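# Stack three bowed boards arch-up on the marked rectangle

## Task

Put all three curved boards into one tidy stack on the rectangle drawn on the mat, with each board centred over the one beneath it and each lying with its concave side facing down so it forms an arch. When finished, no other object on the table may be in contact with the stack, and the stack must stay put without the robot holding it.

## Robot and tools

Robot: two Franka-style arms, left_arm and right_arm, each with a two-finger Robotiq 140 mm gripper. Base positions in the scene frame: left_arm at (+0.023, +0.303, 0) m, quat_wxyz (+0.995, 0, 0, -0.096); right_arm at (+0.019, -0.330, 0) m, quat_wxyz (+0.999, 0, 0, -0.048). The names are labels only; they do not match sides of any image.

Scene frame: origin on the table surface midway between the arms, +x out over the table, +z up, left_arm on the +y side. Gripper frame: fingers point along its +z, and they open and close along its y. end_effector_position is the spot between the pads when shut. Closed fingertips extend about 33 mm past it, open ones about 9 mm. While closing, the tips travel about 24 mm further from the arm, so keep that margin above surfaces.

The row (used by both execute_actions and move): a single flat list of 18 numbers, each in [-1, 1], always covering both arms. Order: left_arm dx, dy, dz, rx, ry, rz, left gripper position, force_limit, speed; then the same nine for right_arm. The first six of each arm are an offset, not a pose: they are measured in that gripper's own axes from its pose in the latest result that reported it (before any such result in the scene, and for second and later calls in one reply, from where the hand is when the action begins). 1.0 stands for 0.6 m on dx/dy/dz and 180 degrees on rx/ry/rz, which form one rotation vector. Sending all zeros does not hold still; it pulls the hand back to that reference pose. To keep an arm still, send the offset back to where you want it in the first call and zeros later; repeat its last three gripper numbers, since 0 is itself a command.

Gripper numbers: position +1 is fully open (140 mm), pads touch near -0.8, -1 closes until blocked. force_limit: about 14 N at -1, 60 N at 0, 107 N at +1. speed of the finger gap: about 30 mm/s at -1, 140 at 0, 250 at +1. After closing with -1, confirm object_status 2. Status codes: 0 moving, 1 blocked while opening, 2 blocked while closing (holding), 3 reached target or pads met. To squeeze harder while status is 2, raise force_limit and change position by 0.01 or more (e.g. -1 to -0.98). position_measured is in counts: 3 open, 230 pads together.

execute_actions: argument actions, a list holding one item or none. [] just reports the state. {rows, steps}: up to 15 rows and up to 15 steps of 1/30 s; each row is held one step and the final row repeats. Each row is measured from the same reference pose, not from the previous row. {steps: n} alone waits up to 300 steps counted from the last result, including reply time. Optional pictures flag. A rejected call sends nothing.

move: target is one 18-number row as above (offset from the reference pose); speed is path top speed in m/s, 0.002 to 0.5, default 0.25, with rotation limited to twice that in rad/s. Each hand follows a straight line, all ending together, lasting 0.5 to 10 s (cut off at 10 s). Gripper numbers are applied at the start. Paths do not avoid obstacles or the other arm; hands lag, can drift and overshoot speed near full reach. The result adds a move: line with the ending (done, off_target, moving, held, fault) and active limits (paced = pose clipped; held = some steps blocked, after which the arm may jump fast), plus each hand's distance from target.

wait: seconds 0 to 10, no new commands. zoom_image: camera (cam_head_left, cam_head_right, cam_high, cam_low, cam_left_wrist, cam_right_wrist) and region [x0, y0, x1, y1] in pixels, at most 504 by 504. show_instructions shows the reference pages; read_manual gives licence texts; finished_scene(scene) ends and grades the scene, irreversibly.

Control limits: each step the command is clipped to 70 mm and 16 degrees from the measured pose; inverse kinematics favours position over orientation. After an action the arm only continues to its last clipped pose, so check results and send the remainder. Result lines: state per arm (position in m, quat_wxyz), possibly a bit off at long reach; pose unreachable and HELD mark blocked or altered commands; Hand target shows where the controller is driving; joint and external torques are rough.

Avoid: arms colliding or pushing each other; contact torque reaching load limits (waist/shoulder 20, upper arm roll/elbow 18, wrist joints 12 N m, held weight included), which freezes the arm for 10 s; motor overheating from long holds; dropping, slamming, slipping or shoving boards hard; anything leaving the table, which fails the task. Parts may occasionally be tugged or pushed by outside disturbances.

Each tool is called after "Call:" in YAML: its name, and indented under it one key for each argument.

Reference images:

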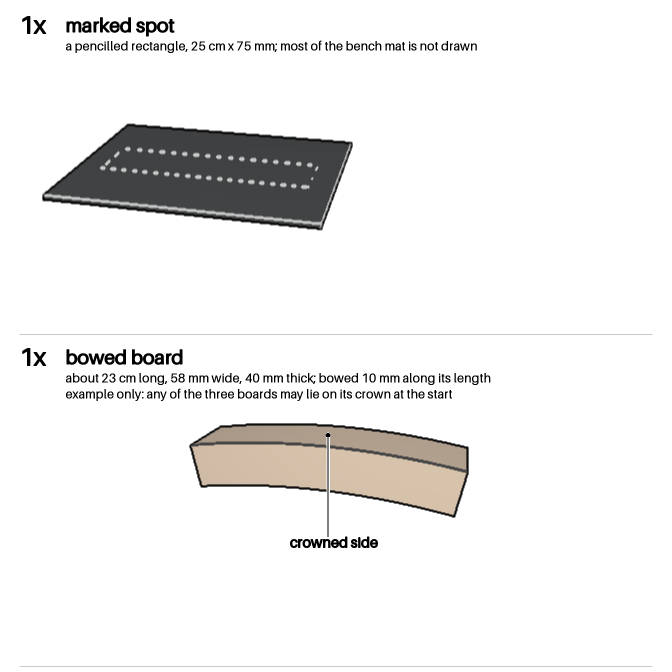

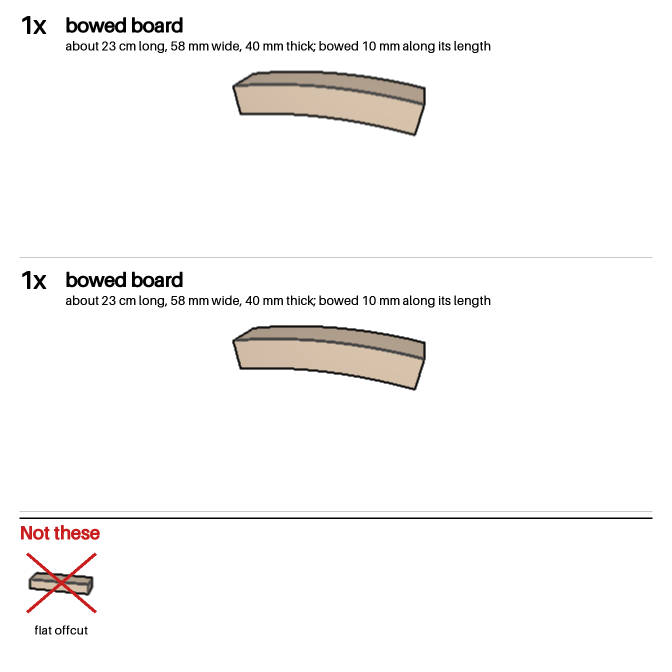

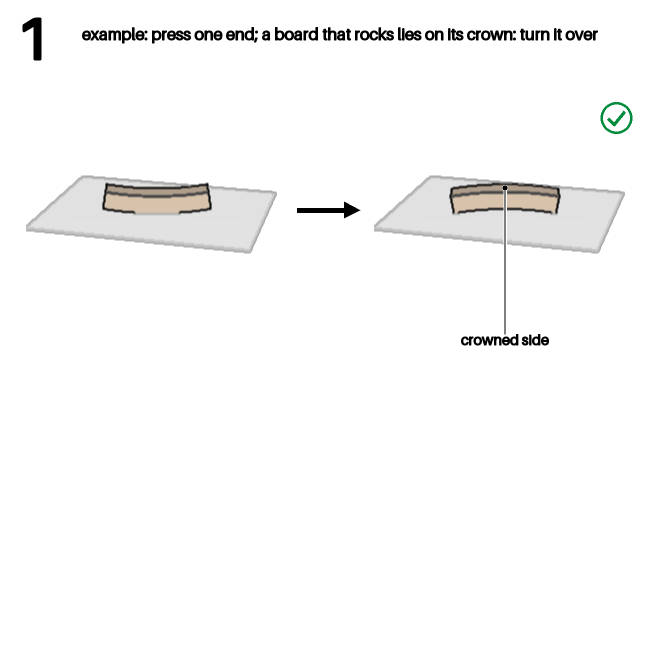

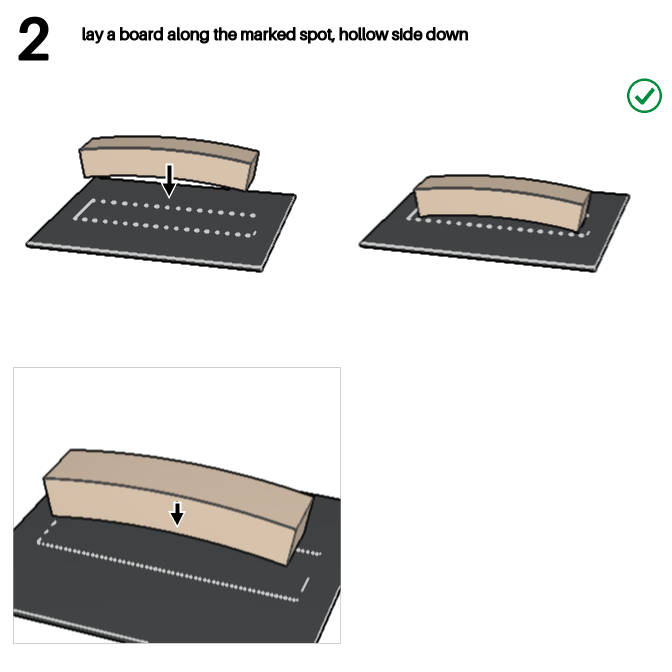

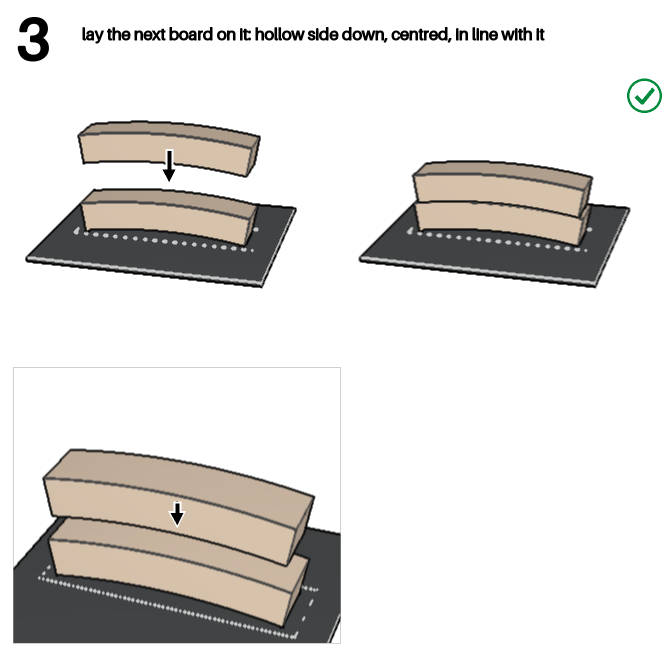

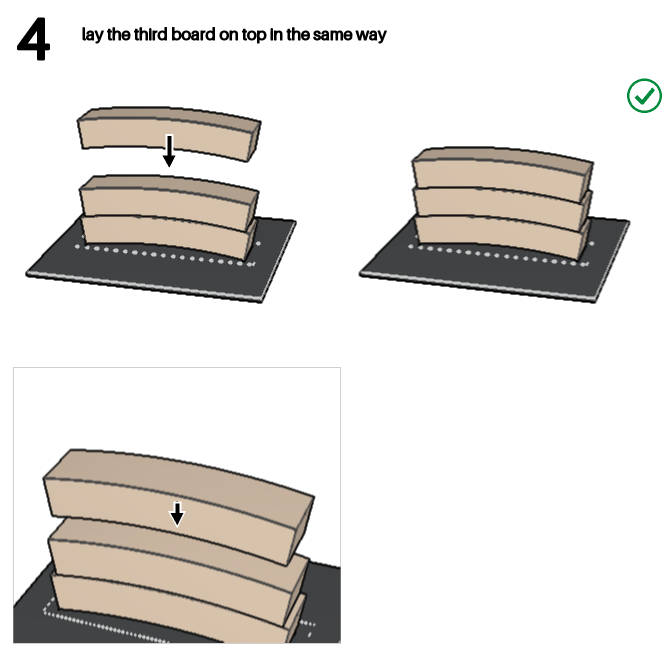

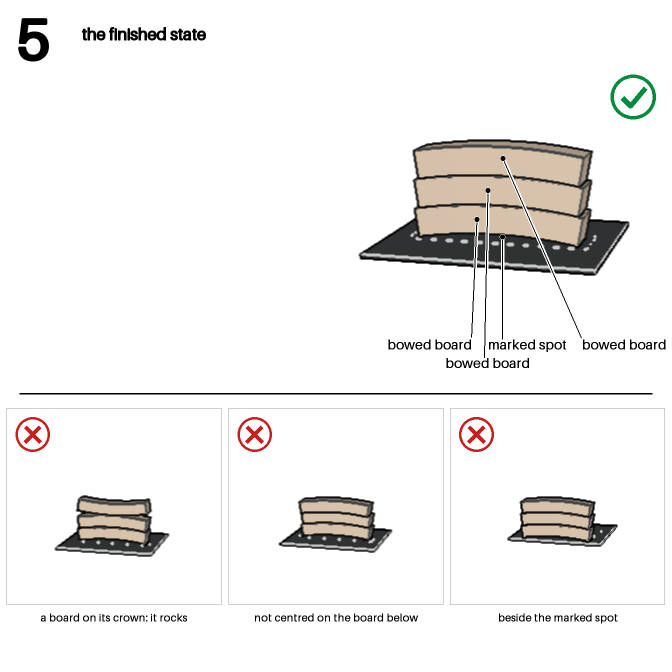

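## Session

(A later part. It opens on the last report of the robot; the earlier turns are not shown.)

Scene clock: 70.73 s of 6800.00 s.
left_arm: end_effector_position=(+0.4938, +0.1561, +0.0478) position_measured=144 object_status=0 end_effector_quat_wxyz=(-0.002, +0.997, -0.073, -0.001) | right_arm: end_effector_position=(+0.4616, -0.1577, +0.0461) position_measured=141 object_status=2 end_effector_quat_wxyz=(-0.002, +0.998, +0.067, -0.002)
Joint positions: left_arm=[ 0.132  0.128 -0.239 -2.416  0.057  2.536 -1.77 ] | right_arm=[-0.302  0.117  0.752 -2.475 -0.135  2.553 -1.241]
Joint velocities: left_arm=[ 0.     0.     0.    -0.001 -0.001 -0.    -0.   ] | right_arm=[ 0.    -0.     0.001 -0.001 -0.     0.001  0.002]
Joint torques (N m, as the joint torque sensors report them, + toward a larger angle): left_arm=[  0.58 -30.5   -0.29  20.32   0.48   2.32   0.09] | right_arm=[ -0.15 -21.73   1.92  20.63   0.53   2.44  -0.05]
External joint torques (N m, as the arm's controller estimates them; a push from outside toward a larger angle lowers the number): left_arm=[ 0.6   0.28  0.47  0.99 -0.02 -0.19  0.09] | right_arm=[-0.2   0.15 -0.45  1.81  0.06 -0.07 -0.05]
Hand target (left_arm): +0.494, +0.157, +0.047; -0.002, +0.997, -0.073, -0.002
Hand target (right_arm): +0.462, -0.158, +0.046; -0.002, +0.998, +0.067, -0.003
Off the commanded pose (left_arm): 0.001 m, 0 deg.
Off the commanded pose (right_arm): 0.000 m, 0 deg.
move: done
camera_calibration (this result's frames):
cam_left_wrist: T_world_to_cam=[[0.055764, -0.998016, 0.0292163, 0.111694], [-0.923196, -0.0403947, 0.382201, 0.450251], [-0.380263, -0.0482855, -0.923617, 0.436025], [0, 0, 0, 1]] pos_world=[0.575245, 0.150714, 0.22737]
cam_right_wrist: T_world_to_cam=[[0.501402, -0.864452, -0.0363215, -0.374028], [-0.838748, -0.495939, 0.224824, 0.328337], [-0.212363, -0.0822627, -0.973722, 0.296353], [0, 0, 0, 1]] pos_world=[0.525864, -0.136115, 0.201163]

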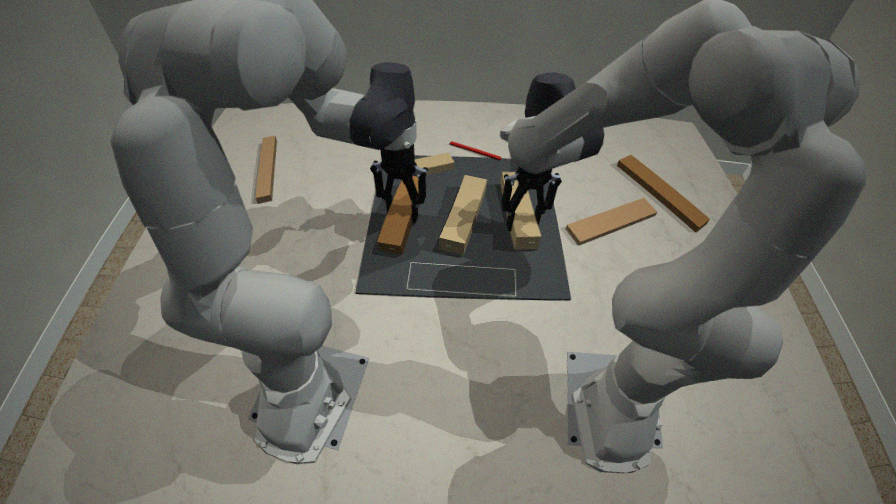

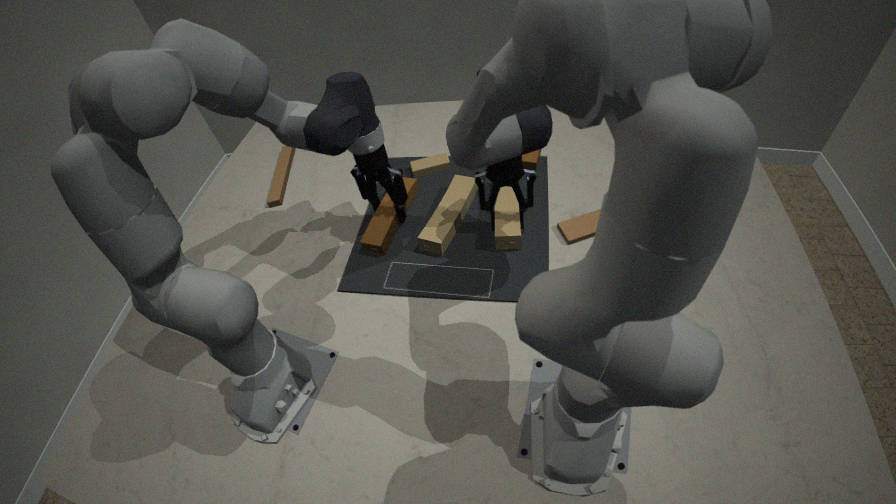

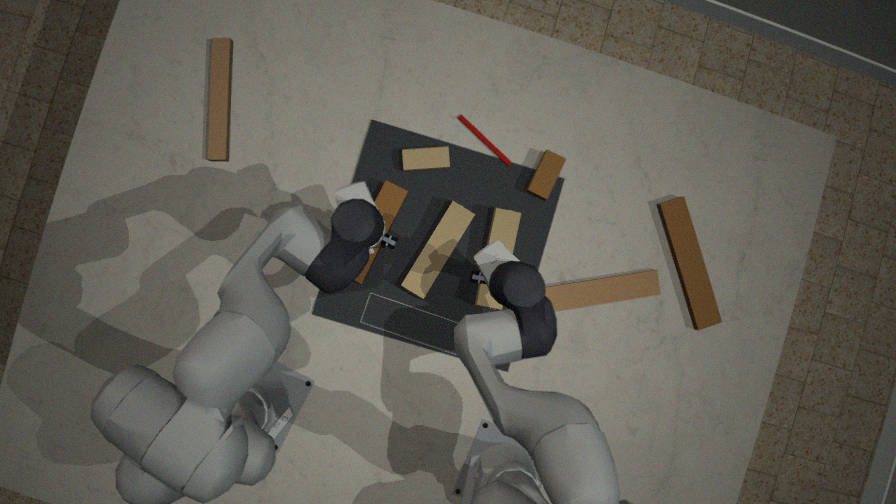

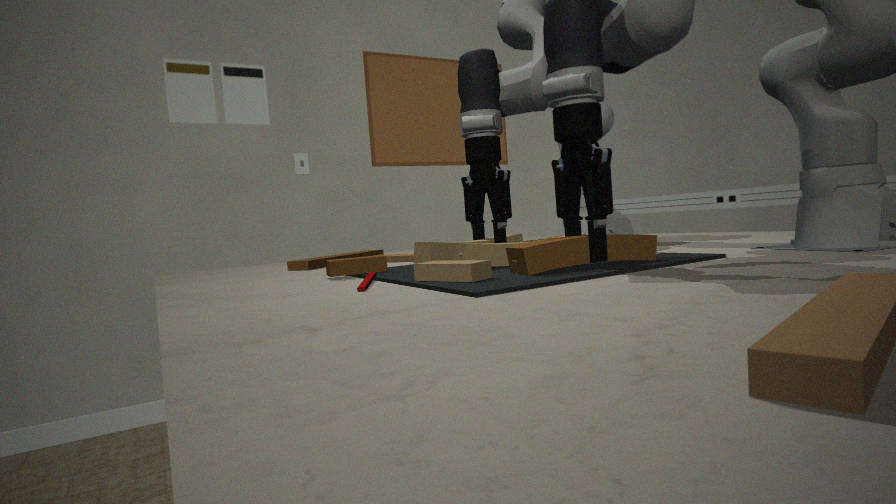

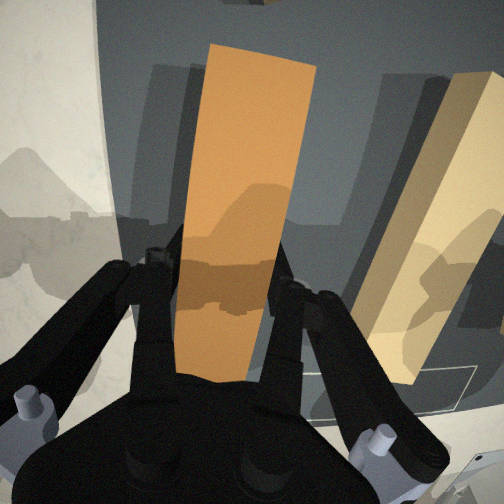

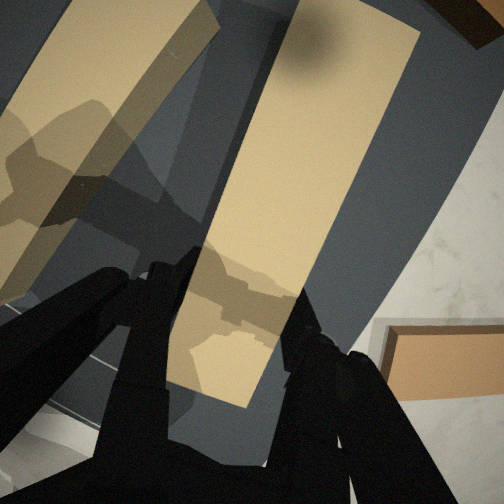

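Call:
move:
  target: [0,0,-0.14,0,0,0,-1,0.2,0,0,0.05,-0.25,0,0,0.043,-1,0.2,0]

Call:
move:
  target: [-0.275,0.303,0,0,0,0.453,-1,0.2,0,0.15,0.1,-0.15,0.5,0,0,-1,0.2,0]

Call:
move:
  target: [0,0,0.11,0,0,0,-1,0.2,0,0,0,0,0,0,0,-1,0.2,0]
  speed: 0.1

Scene clock: 84.87 s of 6800.00 s.
left_arm: end_effector_position=(+0.4917, +0.1563, +0.1286) position_measured=144 object_status=2 end_effector_quat_wxyz=(-0.001, +0.998, -0.070, -0.004) | right_arm: end_effector_position=(+0.4645, -0.1898, +0.1897) position_measured=141 object_status=2 end_effector_quat_wxyz=(+0.002, +1.000, -0.005, -0.007)
Joint positions: left_arm=[ 0.132 -0.04  -0.242 -2.368 -0.012  2.321 -1.726] | right_arm=[-0.305 -0.248  0.68  -2.362  0.185  2.146 -1.401]
Joint velocities: left_arm=[ 0.    -0.    -0.001 -0.     0.001 -0.006  0.006] | right_arm=[-0.001  0.001  0.    -0.     0.003 -0.011 -0.016]
Joint torques (N m, as the joint torque sensors report them, + toward a larger angle): left_arm=[ -0.54 -30.09  -0.27  25.66   0.02   2.05   0.41] | right_arm=[  0.88 -18.75  -6.52  27.96   1.37   2.4   -0.19]
External joint torques (N m, as the arm's controller estimates them; a push from outside toward a larger angle lowers the number): left_arm=[-0.61 -2.34 -0.58  3.76 -0.62 -0.45  0.41] | right_arm=[ 0.92 -2.78 -1.85  4.88  0.65 -0.1  -0.19]
Hand target (left_arm): +0.493, +0.155, +0.132; -0.000, +0.997, -0.074, -0.001
Hand target (right_arm): +0.467, -0.189, +0.193; +0.000, +1.000, -0.002, -0.003
Off the commanded pose (left_arm): 0.004 m, 0 deg.
Off the commanded pose (right_arm): 0.007 m, 1 deg.
After step 90, 9.73 s passed at rest.
move: off_target (left_arm, right_arm)
camera_calibration (this result's frames):
cam_left_wrist: T_world_to_cam=[[0.0620077, -0.997654, 0.0290243, 0.10658], [-0.920861, -0.045971, 0.387172, 0.41644], [-0.384929, -0.050735, -0.921551, 0.512291], [0, 0, 0, 1]] pos_world=[0.574071, 0.151465, 0.307775]
cam_right_wrist: T_world_to_cam=[[0.371652, -0.927795, -0.0327239, -0.350464], [-0.899359, -0.368557, 0.235199, 0.332952], [-0.230277, -0.0579817, -0.971396, 0.446612], [0, 0, 0, 1]] pos_world=[0.532539, -0.176552, 0.344058]

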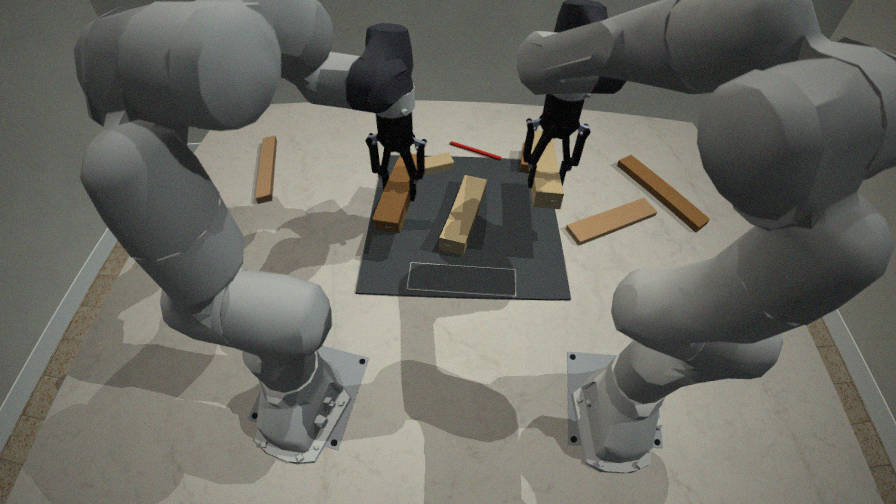

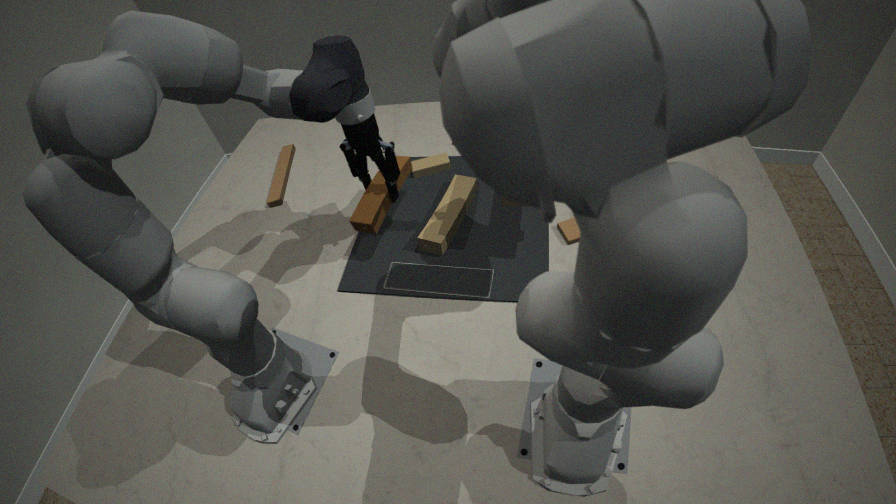

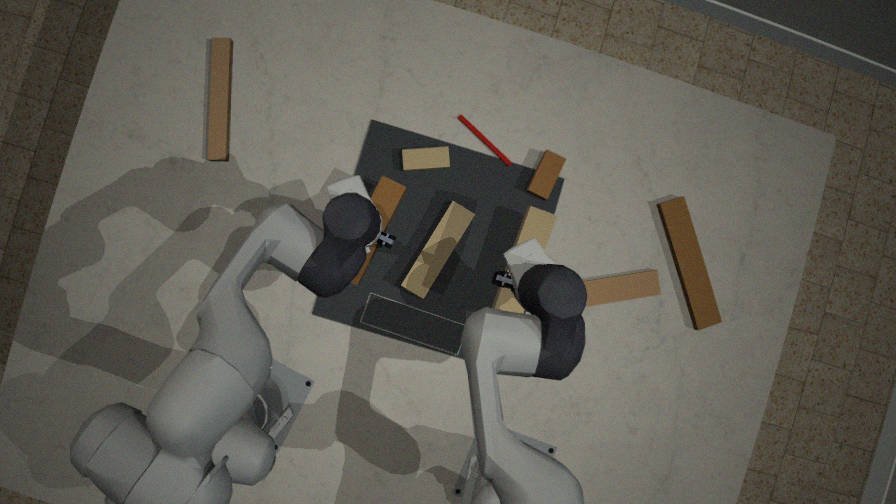

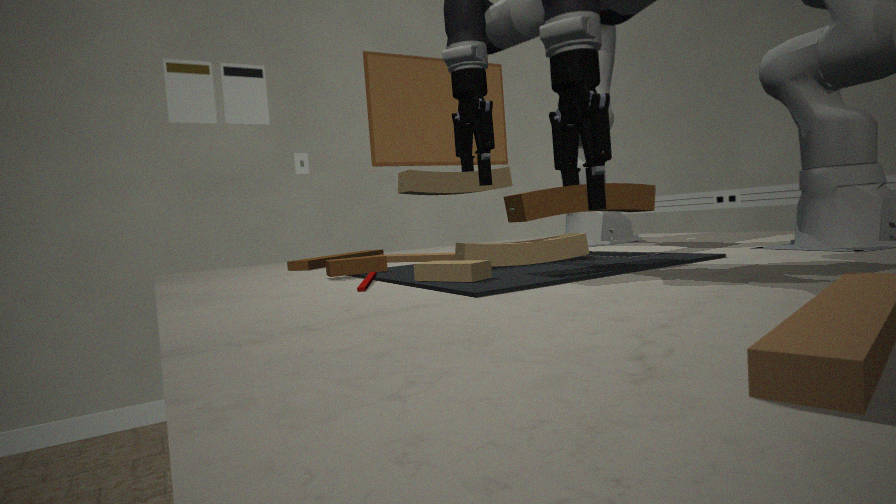

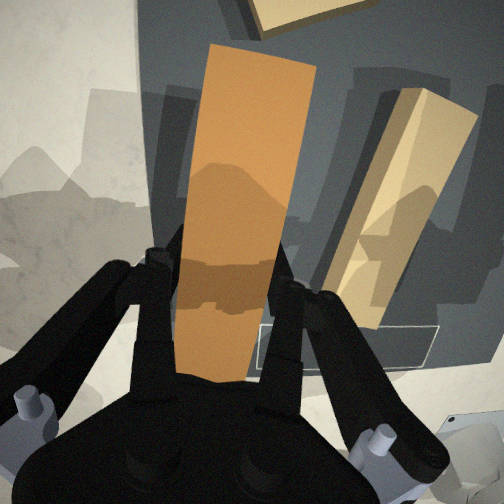

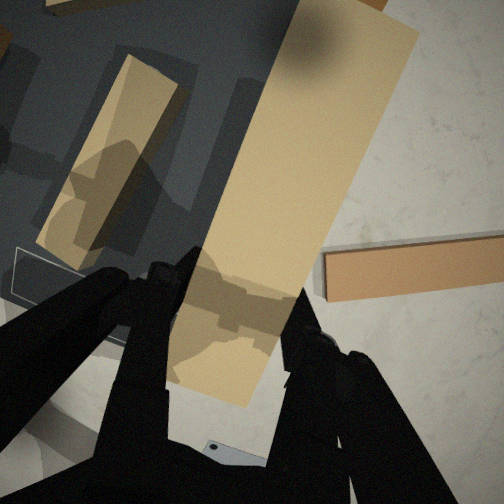

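Scene clock: 88.80 s of 6800.00 s.
left_arm: end_effector_position=(+0.2988, +0.0033, +0.1253) position_measured=144 object_status=2 end_effector_quat_wxyz=(+0.002, +0.714, -0.700, -0.011) | right_arm: end_effector_position=(+0.5559, -0.2487, +0.2783) position_measured=141 object_status=2 end_effector_quat_wxyz=(+0.706, -0.708, +0.016, -0.001)
Joint positions: left_arm=[-0.392 -0.272 -0.243 -2.622 -0.097  2.333 -0.772] | right_arm=[-0.532  0.463  0.186 -1.963  1.183  1.347 -2.424]
Joint velocities: left_arm=[ 0.     0.001  0.001  0.    -0.003  0.001  0.03 ] | right_arm=[-0.003 -0.001  0.004  0.001  0.001 -0.001 -0.008]
Joint torques (N m, as the joint torque sensors report them, + toward a larger angle): left_arm=[ -1.64 -22.14   2.91  23.96  -0.14   3.19   0.42] | right_arm=[ -1.09 -40.82   5.66  23.58   3.51  -3.46  -0.38]
External joint torques (N m, as the arm's controller estimates them; a push from outside toward a larger angle lowers the number): left_arm=[-1.62 -2.76  1.57  2.47 -0.73  0.72  0.42] | right_arm=[-1.15 -0.01  1.65  4.15  1.5  -1.59 -0.32]
Hand target (left_arm): +0.301, +0.000, +0.128; +0.003, +0.710, -0.705, -0.005
Hand target (right_arm): +0.557, -0.248, +0.284; +0.710, -0.704, +0.008, -0.006
Off the commanded pose (left_arm): 0.007 m, 1 deg.
Off the commanded pose (right_arm): 0.002 m, 1 deg.
move: off_target (left_arm)
camera_calibration (this result's frames):
cam_left_wrist: T_world_to_cam=[[-0.974028, -0.221253, 0.0481275, 0.270647], [-0.184826, 0.899689, 0.395473, 0.00899334], [-0.130799, 0.376307, -0.917216, 0.349293], [0, 0, 0, 1]] pos_world=[0.310967, -0.079651, 0.303794]
cam_right_wrist: T_world_to_cam=[[0.361611, 0.0203965, -0.932106, 0.0555753], [-0.911731, -0.201253, -0.35811, 0.58622], [-0.194893, 0.979327, -0.054179, 0.533324], [0, 0, 0, 1]] pos_world=[0.61832, -0.405454, 0.290629]

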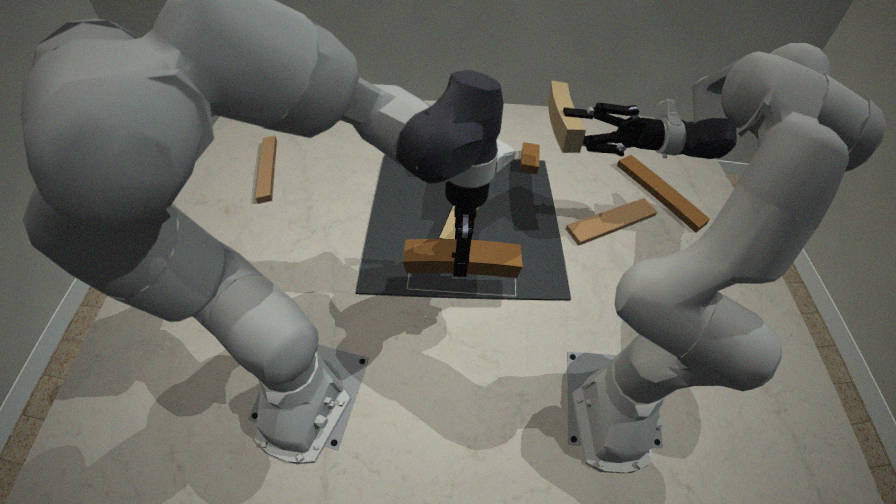

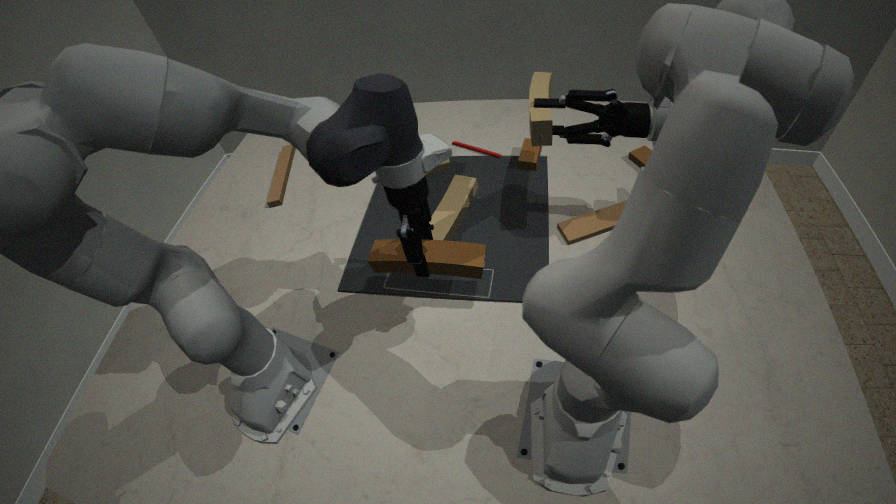

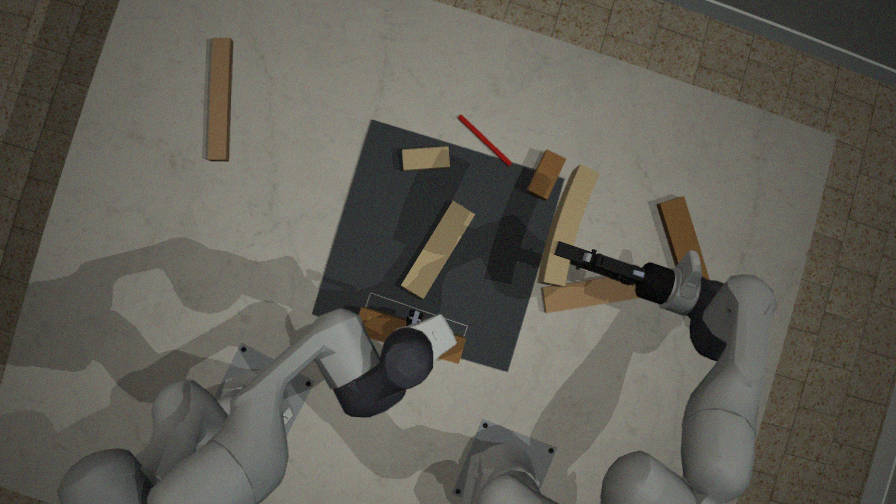

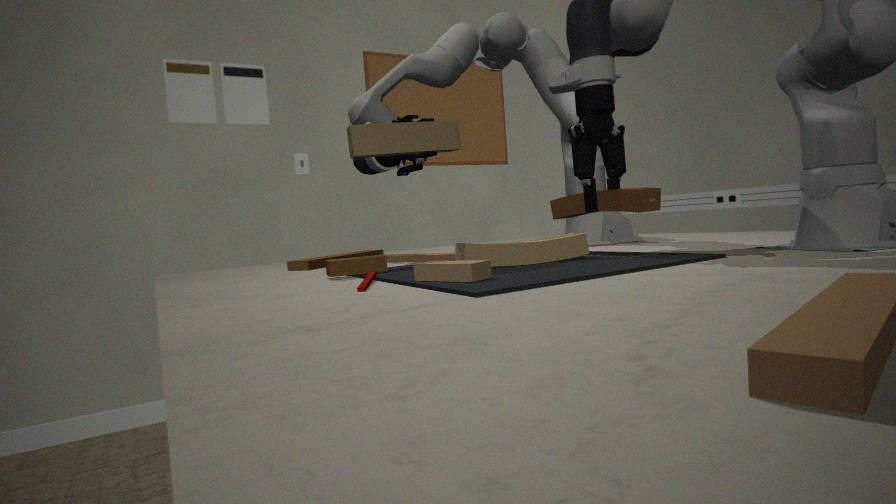

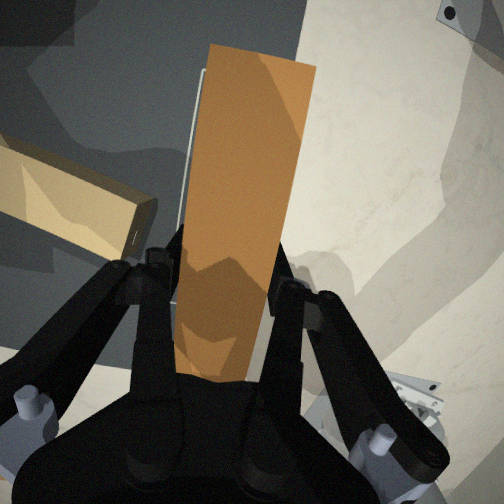

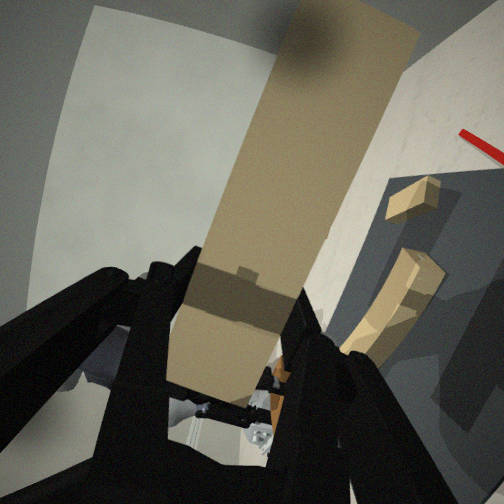

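Scene clock: 90.07 s of 6800.00 s.
left_arm: end_effector_position=(+0.2948, +0.0080, +0.0570) position_measured=144 object_status=2 end_effector_quat_wxyz=(+0.002, +0.712, -0.702, -0.017) | right_arm: end_effector_position=(+0.5564, -0.2490, +0.2768) position_measured=141 object_status=2 end_effector_quat_wxyz=(+0.705, -0.709, +0.017, -0.001)
Joint positions: left_arm=[-0.389 -0.115 -0.249 -2.679 -0.059  2.532 -0.795] | right_arm=[-0.532  0.464  0.186 -1.963  1.183  1.351 -2.424]
Joint velocities: left_arm=[-0.     0.002  0.    -0.     0.004  0.011 -0.006] | right_arm=[-0.    -0.001  0.    -0.    -0.    -0.     0.001]
Joint torques (N m, as the joint torque sensors report them, + toward a larger angle): left_arm=[  0.95 -22.99   0.45  21.59   0.87   3.07  -0.18] | right_arm=[ -0.51 -40.13   3.59  21.45   2.12  -2.47  -0.05]
External joint torques (N m, as the arm's controller estimates them; a push from outside toward a larger angle lowers the number): left_arm=[ 0.95 -0.89 -0.13  2.85  0.41  0.64 -0.18] | right_arm=[-0.41  0.56 -0.29  2.12  0.11 -0.61  0.  ]
Hand target (left_arm): +0.299, +0.005, +0.059; +0.001, +0.715, -0.699, -0.011
Hand target (right_arm): +0.556, -0.249, +0.278; +0.706, -0.708, +0.016, -0.001
Off the commanded pose (left_arm): 0.005 m, 1 deg.
Off the commanded pose (right_arm): 0.002 m, 0 deg.
move: off_target (left_arm)
camera_calibration (this result's frames):
cam_left_wrist: T_world_to_cam=[[-0.974798, -0.216314, 0.0545648, 0.270859], [-0.176349, 0.896964, 0.40541, 0.0280291], [-0.136638, 0.38557, -0.912505, 0.285835], [0, 0, 0, 1]] pos_world=[0.308032, -0.07676, 0.234684]
cam_right_wrist: T_world_to_cam=[[0.359906, 0.0173189, -0.932828, 0.0543846], [-0.912772, -0.200472, -0.35589, 0.58626], [-0.193169, 0.979546, -0.0563427, 0.533341], [0, 0, 0, 1]] pos_world=[0.618574, -0.405846, 0.289426]

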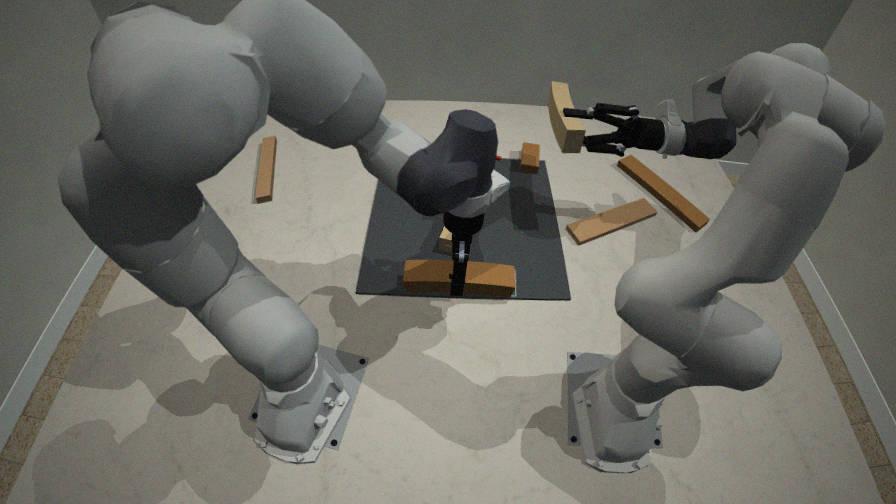

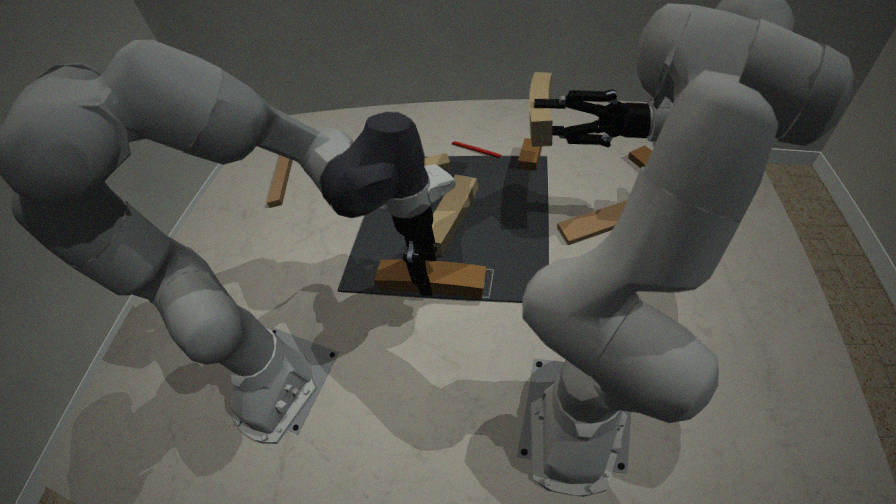

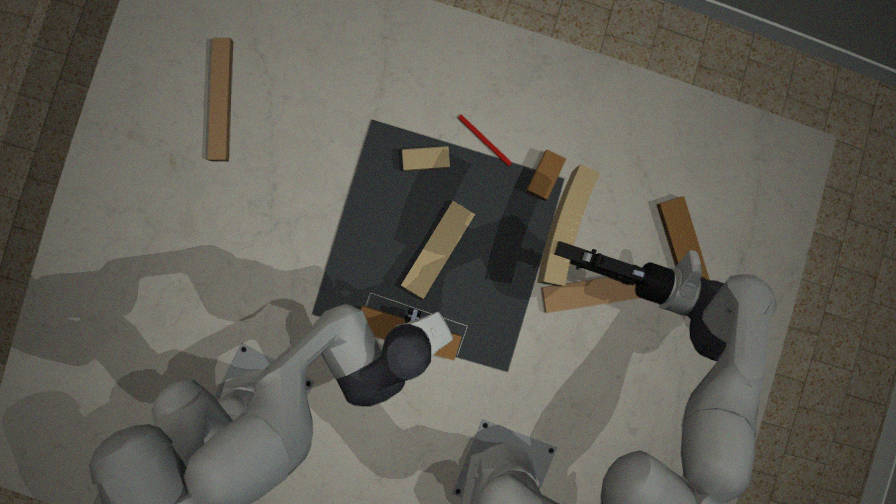

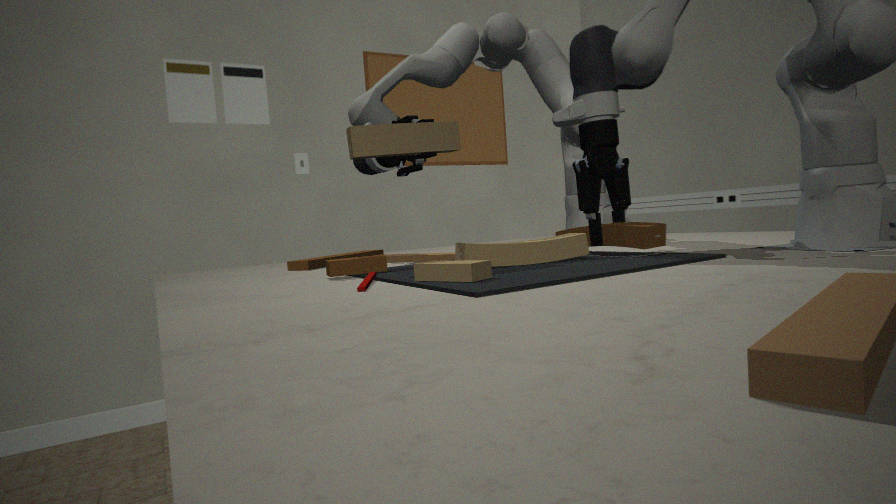

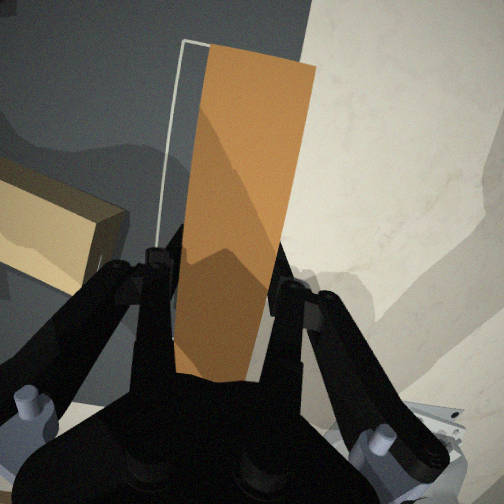

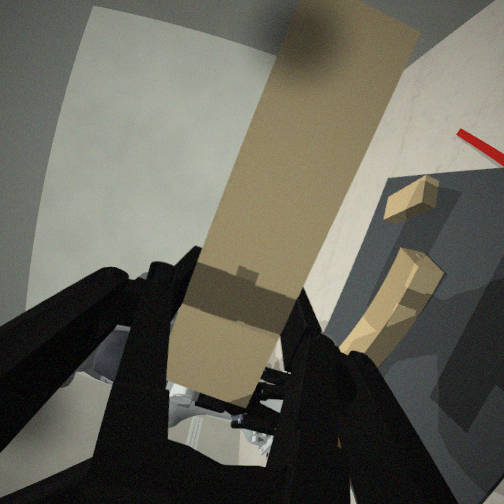

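Call:
move:
  target: [0.015,-0.035,-0.002,0.011,0.01,0,-1,0.2,0,0,-0.003,0,0,0,0,-1,0.2,0]
  speed: 0.05

Call:
zoom_image:
  camera: "cam_head_left"
  region: [380,220,540,320]

Scene clock: 97.43 s of 6800.00 s.
left_arm: end_effector_position=(+0.3105, +0.0019, +0.0547) position_measured=144 object_status=2 end_effector_quat_wxyz=(+0.001, +0.713, -0.701, -0.001) | right_arm: end_effector_position=(+0.5569, -0.2492, +0.2759) position_measured=141 object_status=2 end_effector_quat_wxyz=(+0.705, -0.709, +0.019, -0.000)
Joint positions: left_arm=[-0.38  -0.087 -0.241 -2.666 -0.042  2.578 -0.795] | right_arm=[-0.532  0.465  0.186 -1.963  1.182  1.354 -2.421]
Joint velocities: left_arm=[0.001 0.001 0.001 0.001 0.001 0.011 0.003] | right_arm=[-0.001 -0.    -0.    -0.001 -0.001  0.     0.002]
Joint torques (N m, as the joint torque sensors report them, + toward a larger angle): left_arm=[  1.52 -24.69   1.92  22.88   0.85   3.19   0.34] | right_arm=[ -0.47 -42.02   4.05  20.46   2.28  -2.5   -0.15]
External joint torques (N m, as the arm's controller estimates them; a push from outside toward a larger angle lowers the number): left_arm=[ 1.51 -1.66  1.47  4.17  0.41  0.67  0.34] | right_arm=[-0.32 -1.38  0.23  1.15  0.29 -0.65 -0.09]
Hand target (left_arm): +0.316, -0.001, +0.058; +0.000, +0.712, -0.702, +0.006
Hand target (right_arm): +0.556, -0.249, +0.279; +0.705, -0.709, +0.017, -0.001
Off the commanded pose (left_arm): 0.007 m, 1 deg.
Off the commanded pose (right_arm): 0.003 m, 0 deg.
After step 90, 3.50 s passed at rest.
move: off_target (left_arm)
camera_calibration (this result's frames):
cam_left_wrist: T_world_to_cam=[[-0.97517, -0.218604, 0.0354356, 0.2861], [-0.188947, 0.904751, 0.38174, 0.0424171], [-0.11551, 0.365566, -0.92359, 0.282233], [0, 0, 0, 1]] pos_world=[0.319611, -0.0790089, 0.234337]
cam_right_wrist: T_world_to_cam=[[0.356675, 0.0150499, -0.934107, 0.0549902], [-0.914307, -0.19976, -0.352333, 0.586349], [-0.1919, 0.979729, -0.057489, 0.53326], [0, 0, 0, 1]] pos_world=[0.618822, -0.406149, 0.288613]

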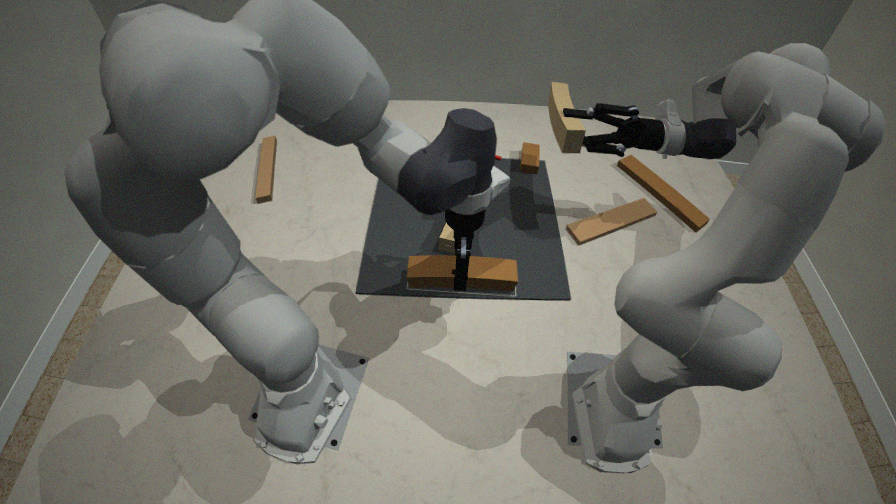

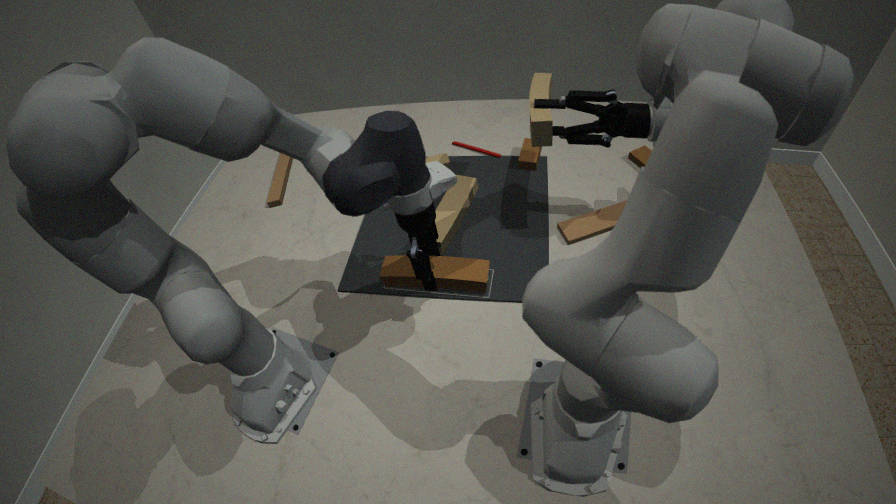

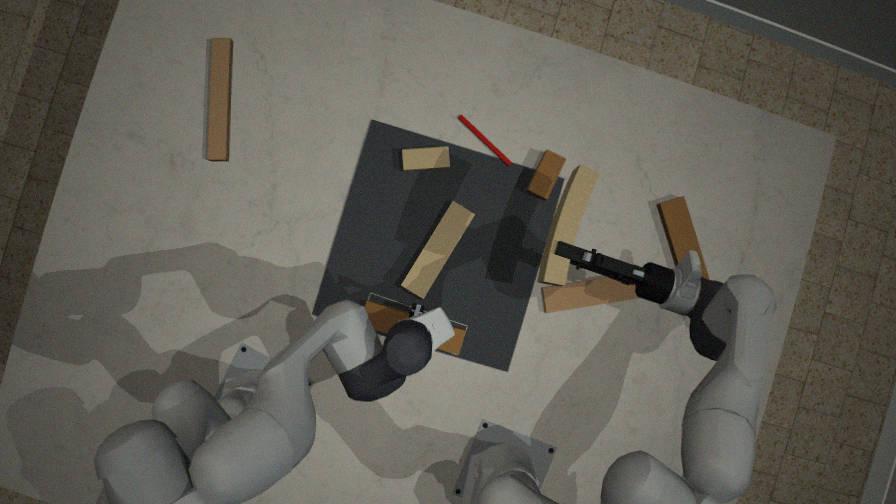

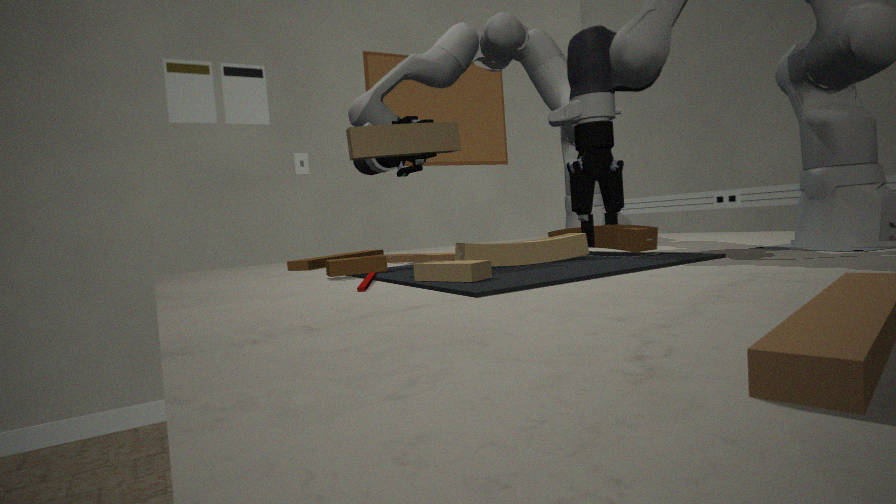

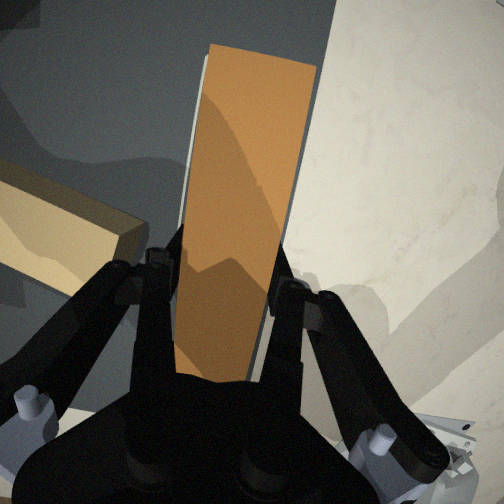

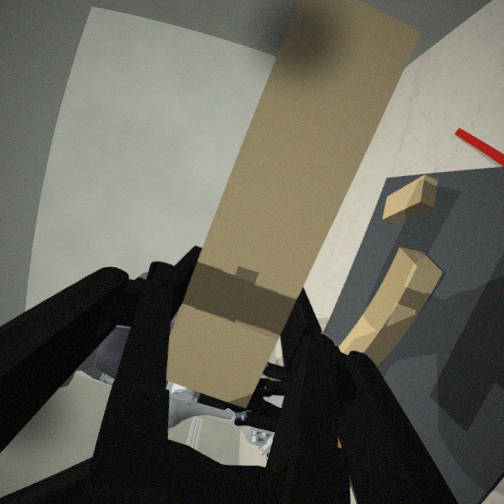

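Region (380, 220, 540, 320) of cam_head_left's 896x504 image, scaled by 3.150, with more detail than that image has; it fills the top 315 rows of this view, and the rest is white.

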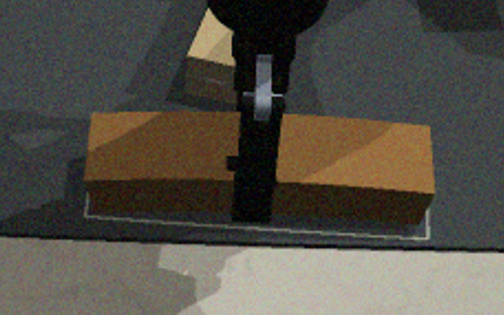

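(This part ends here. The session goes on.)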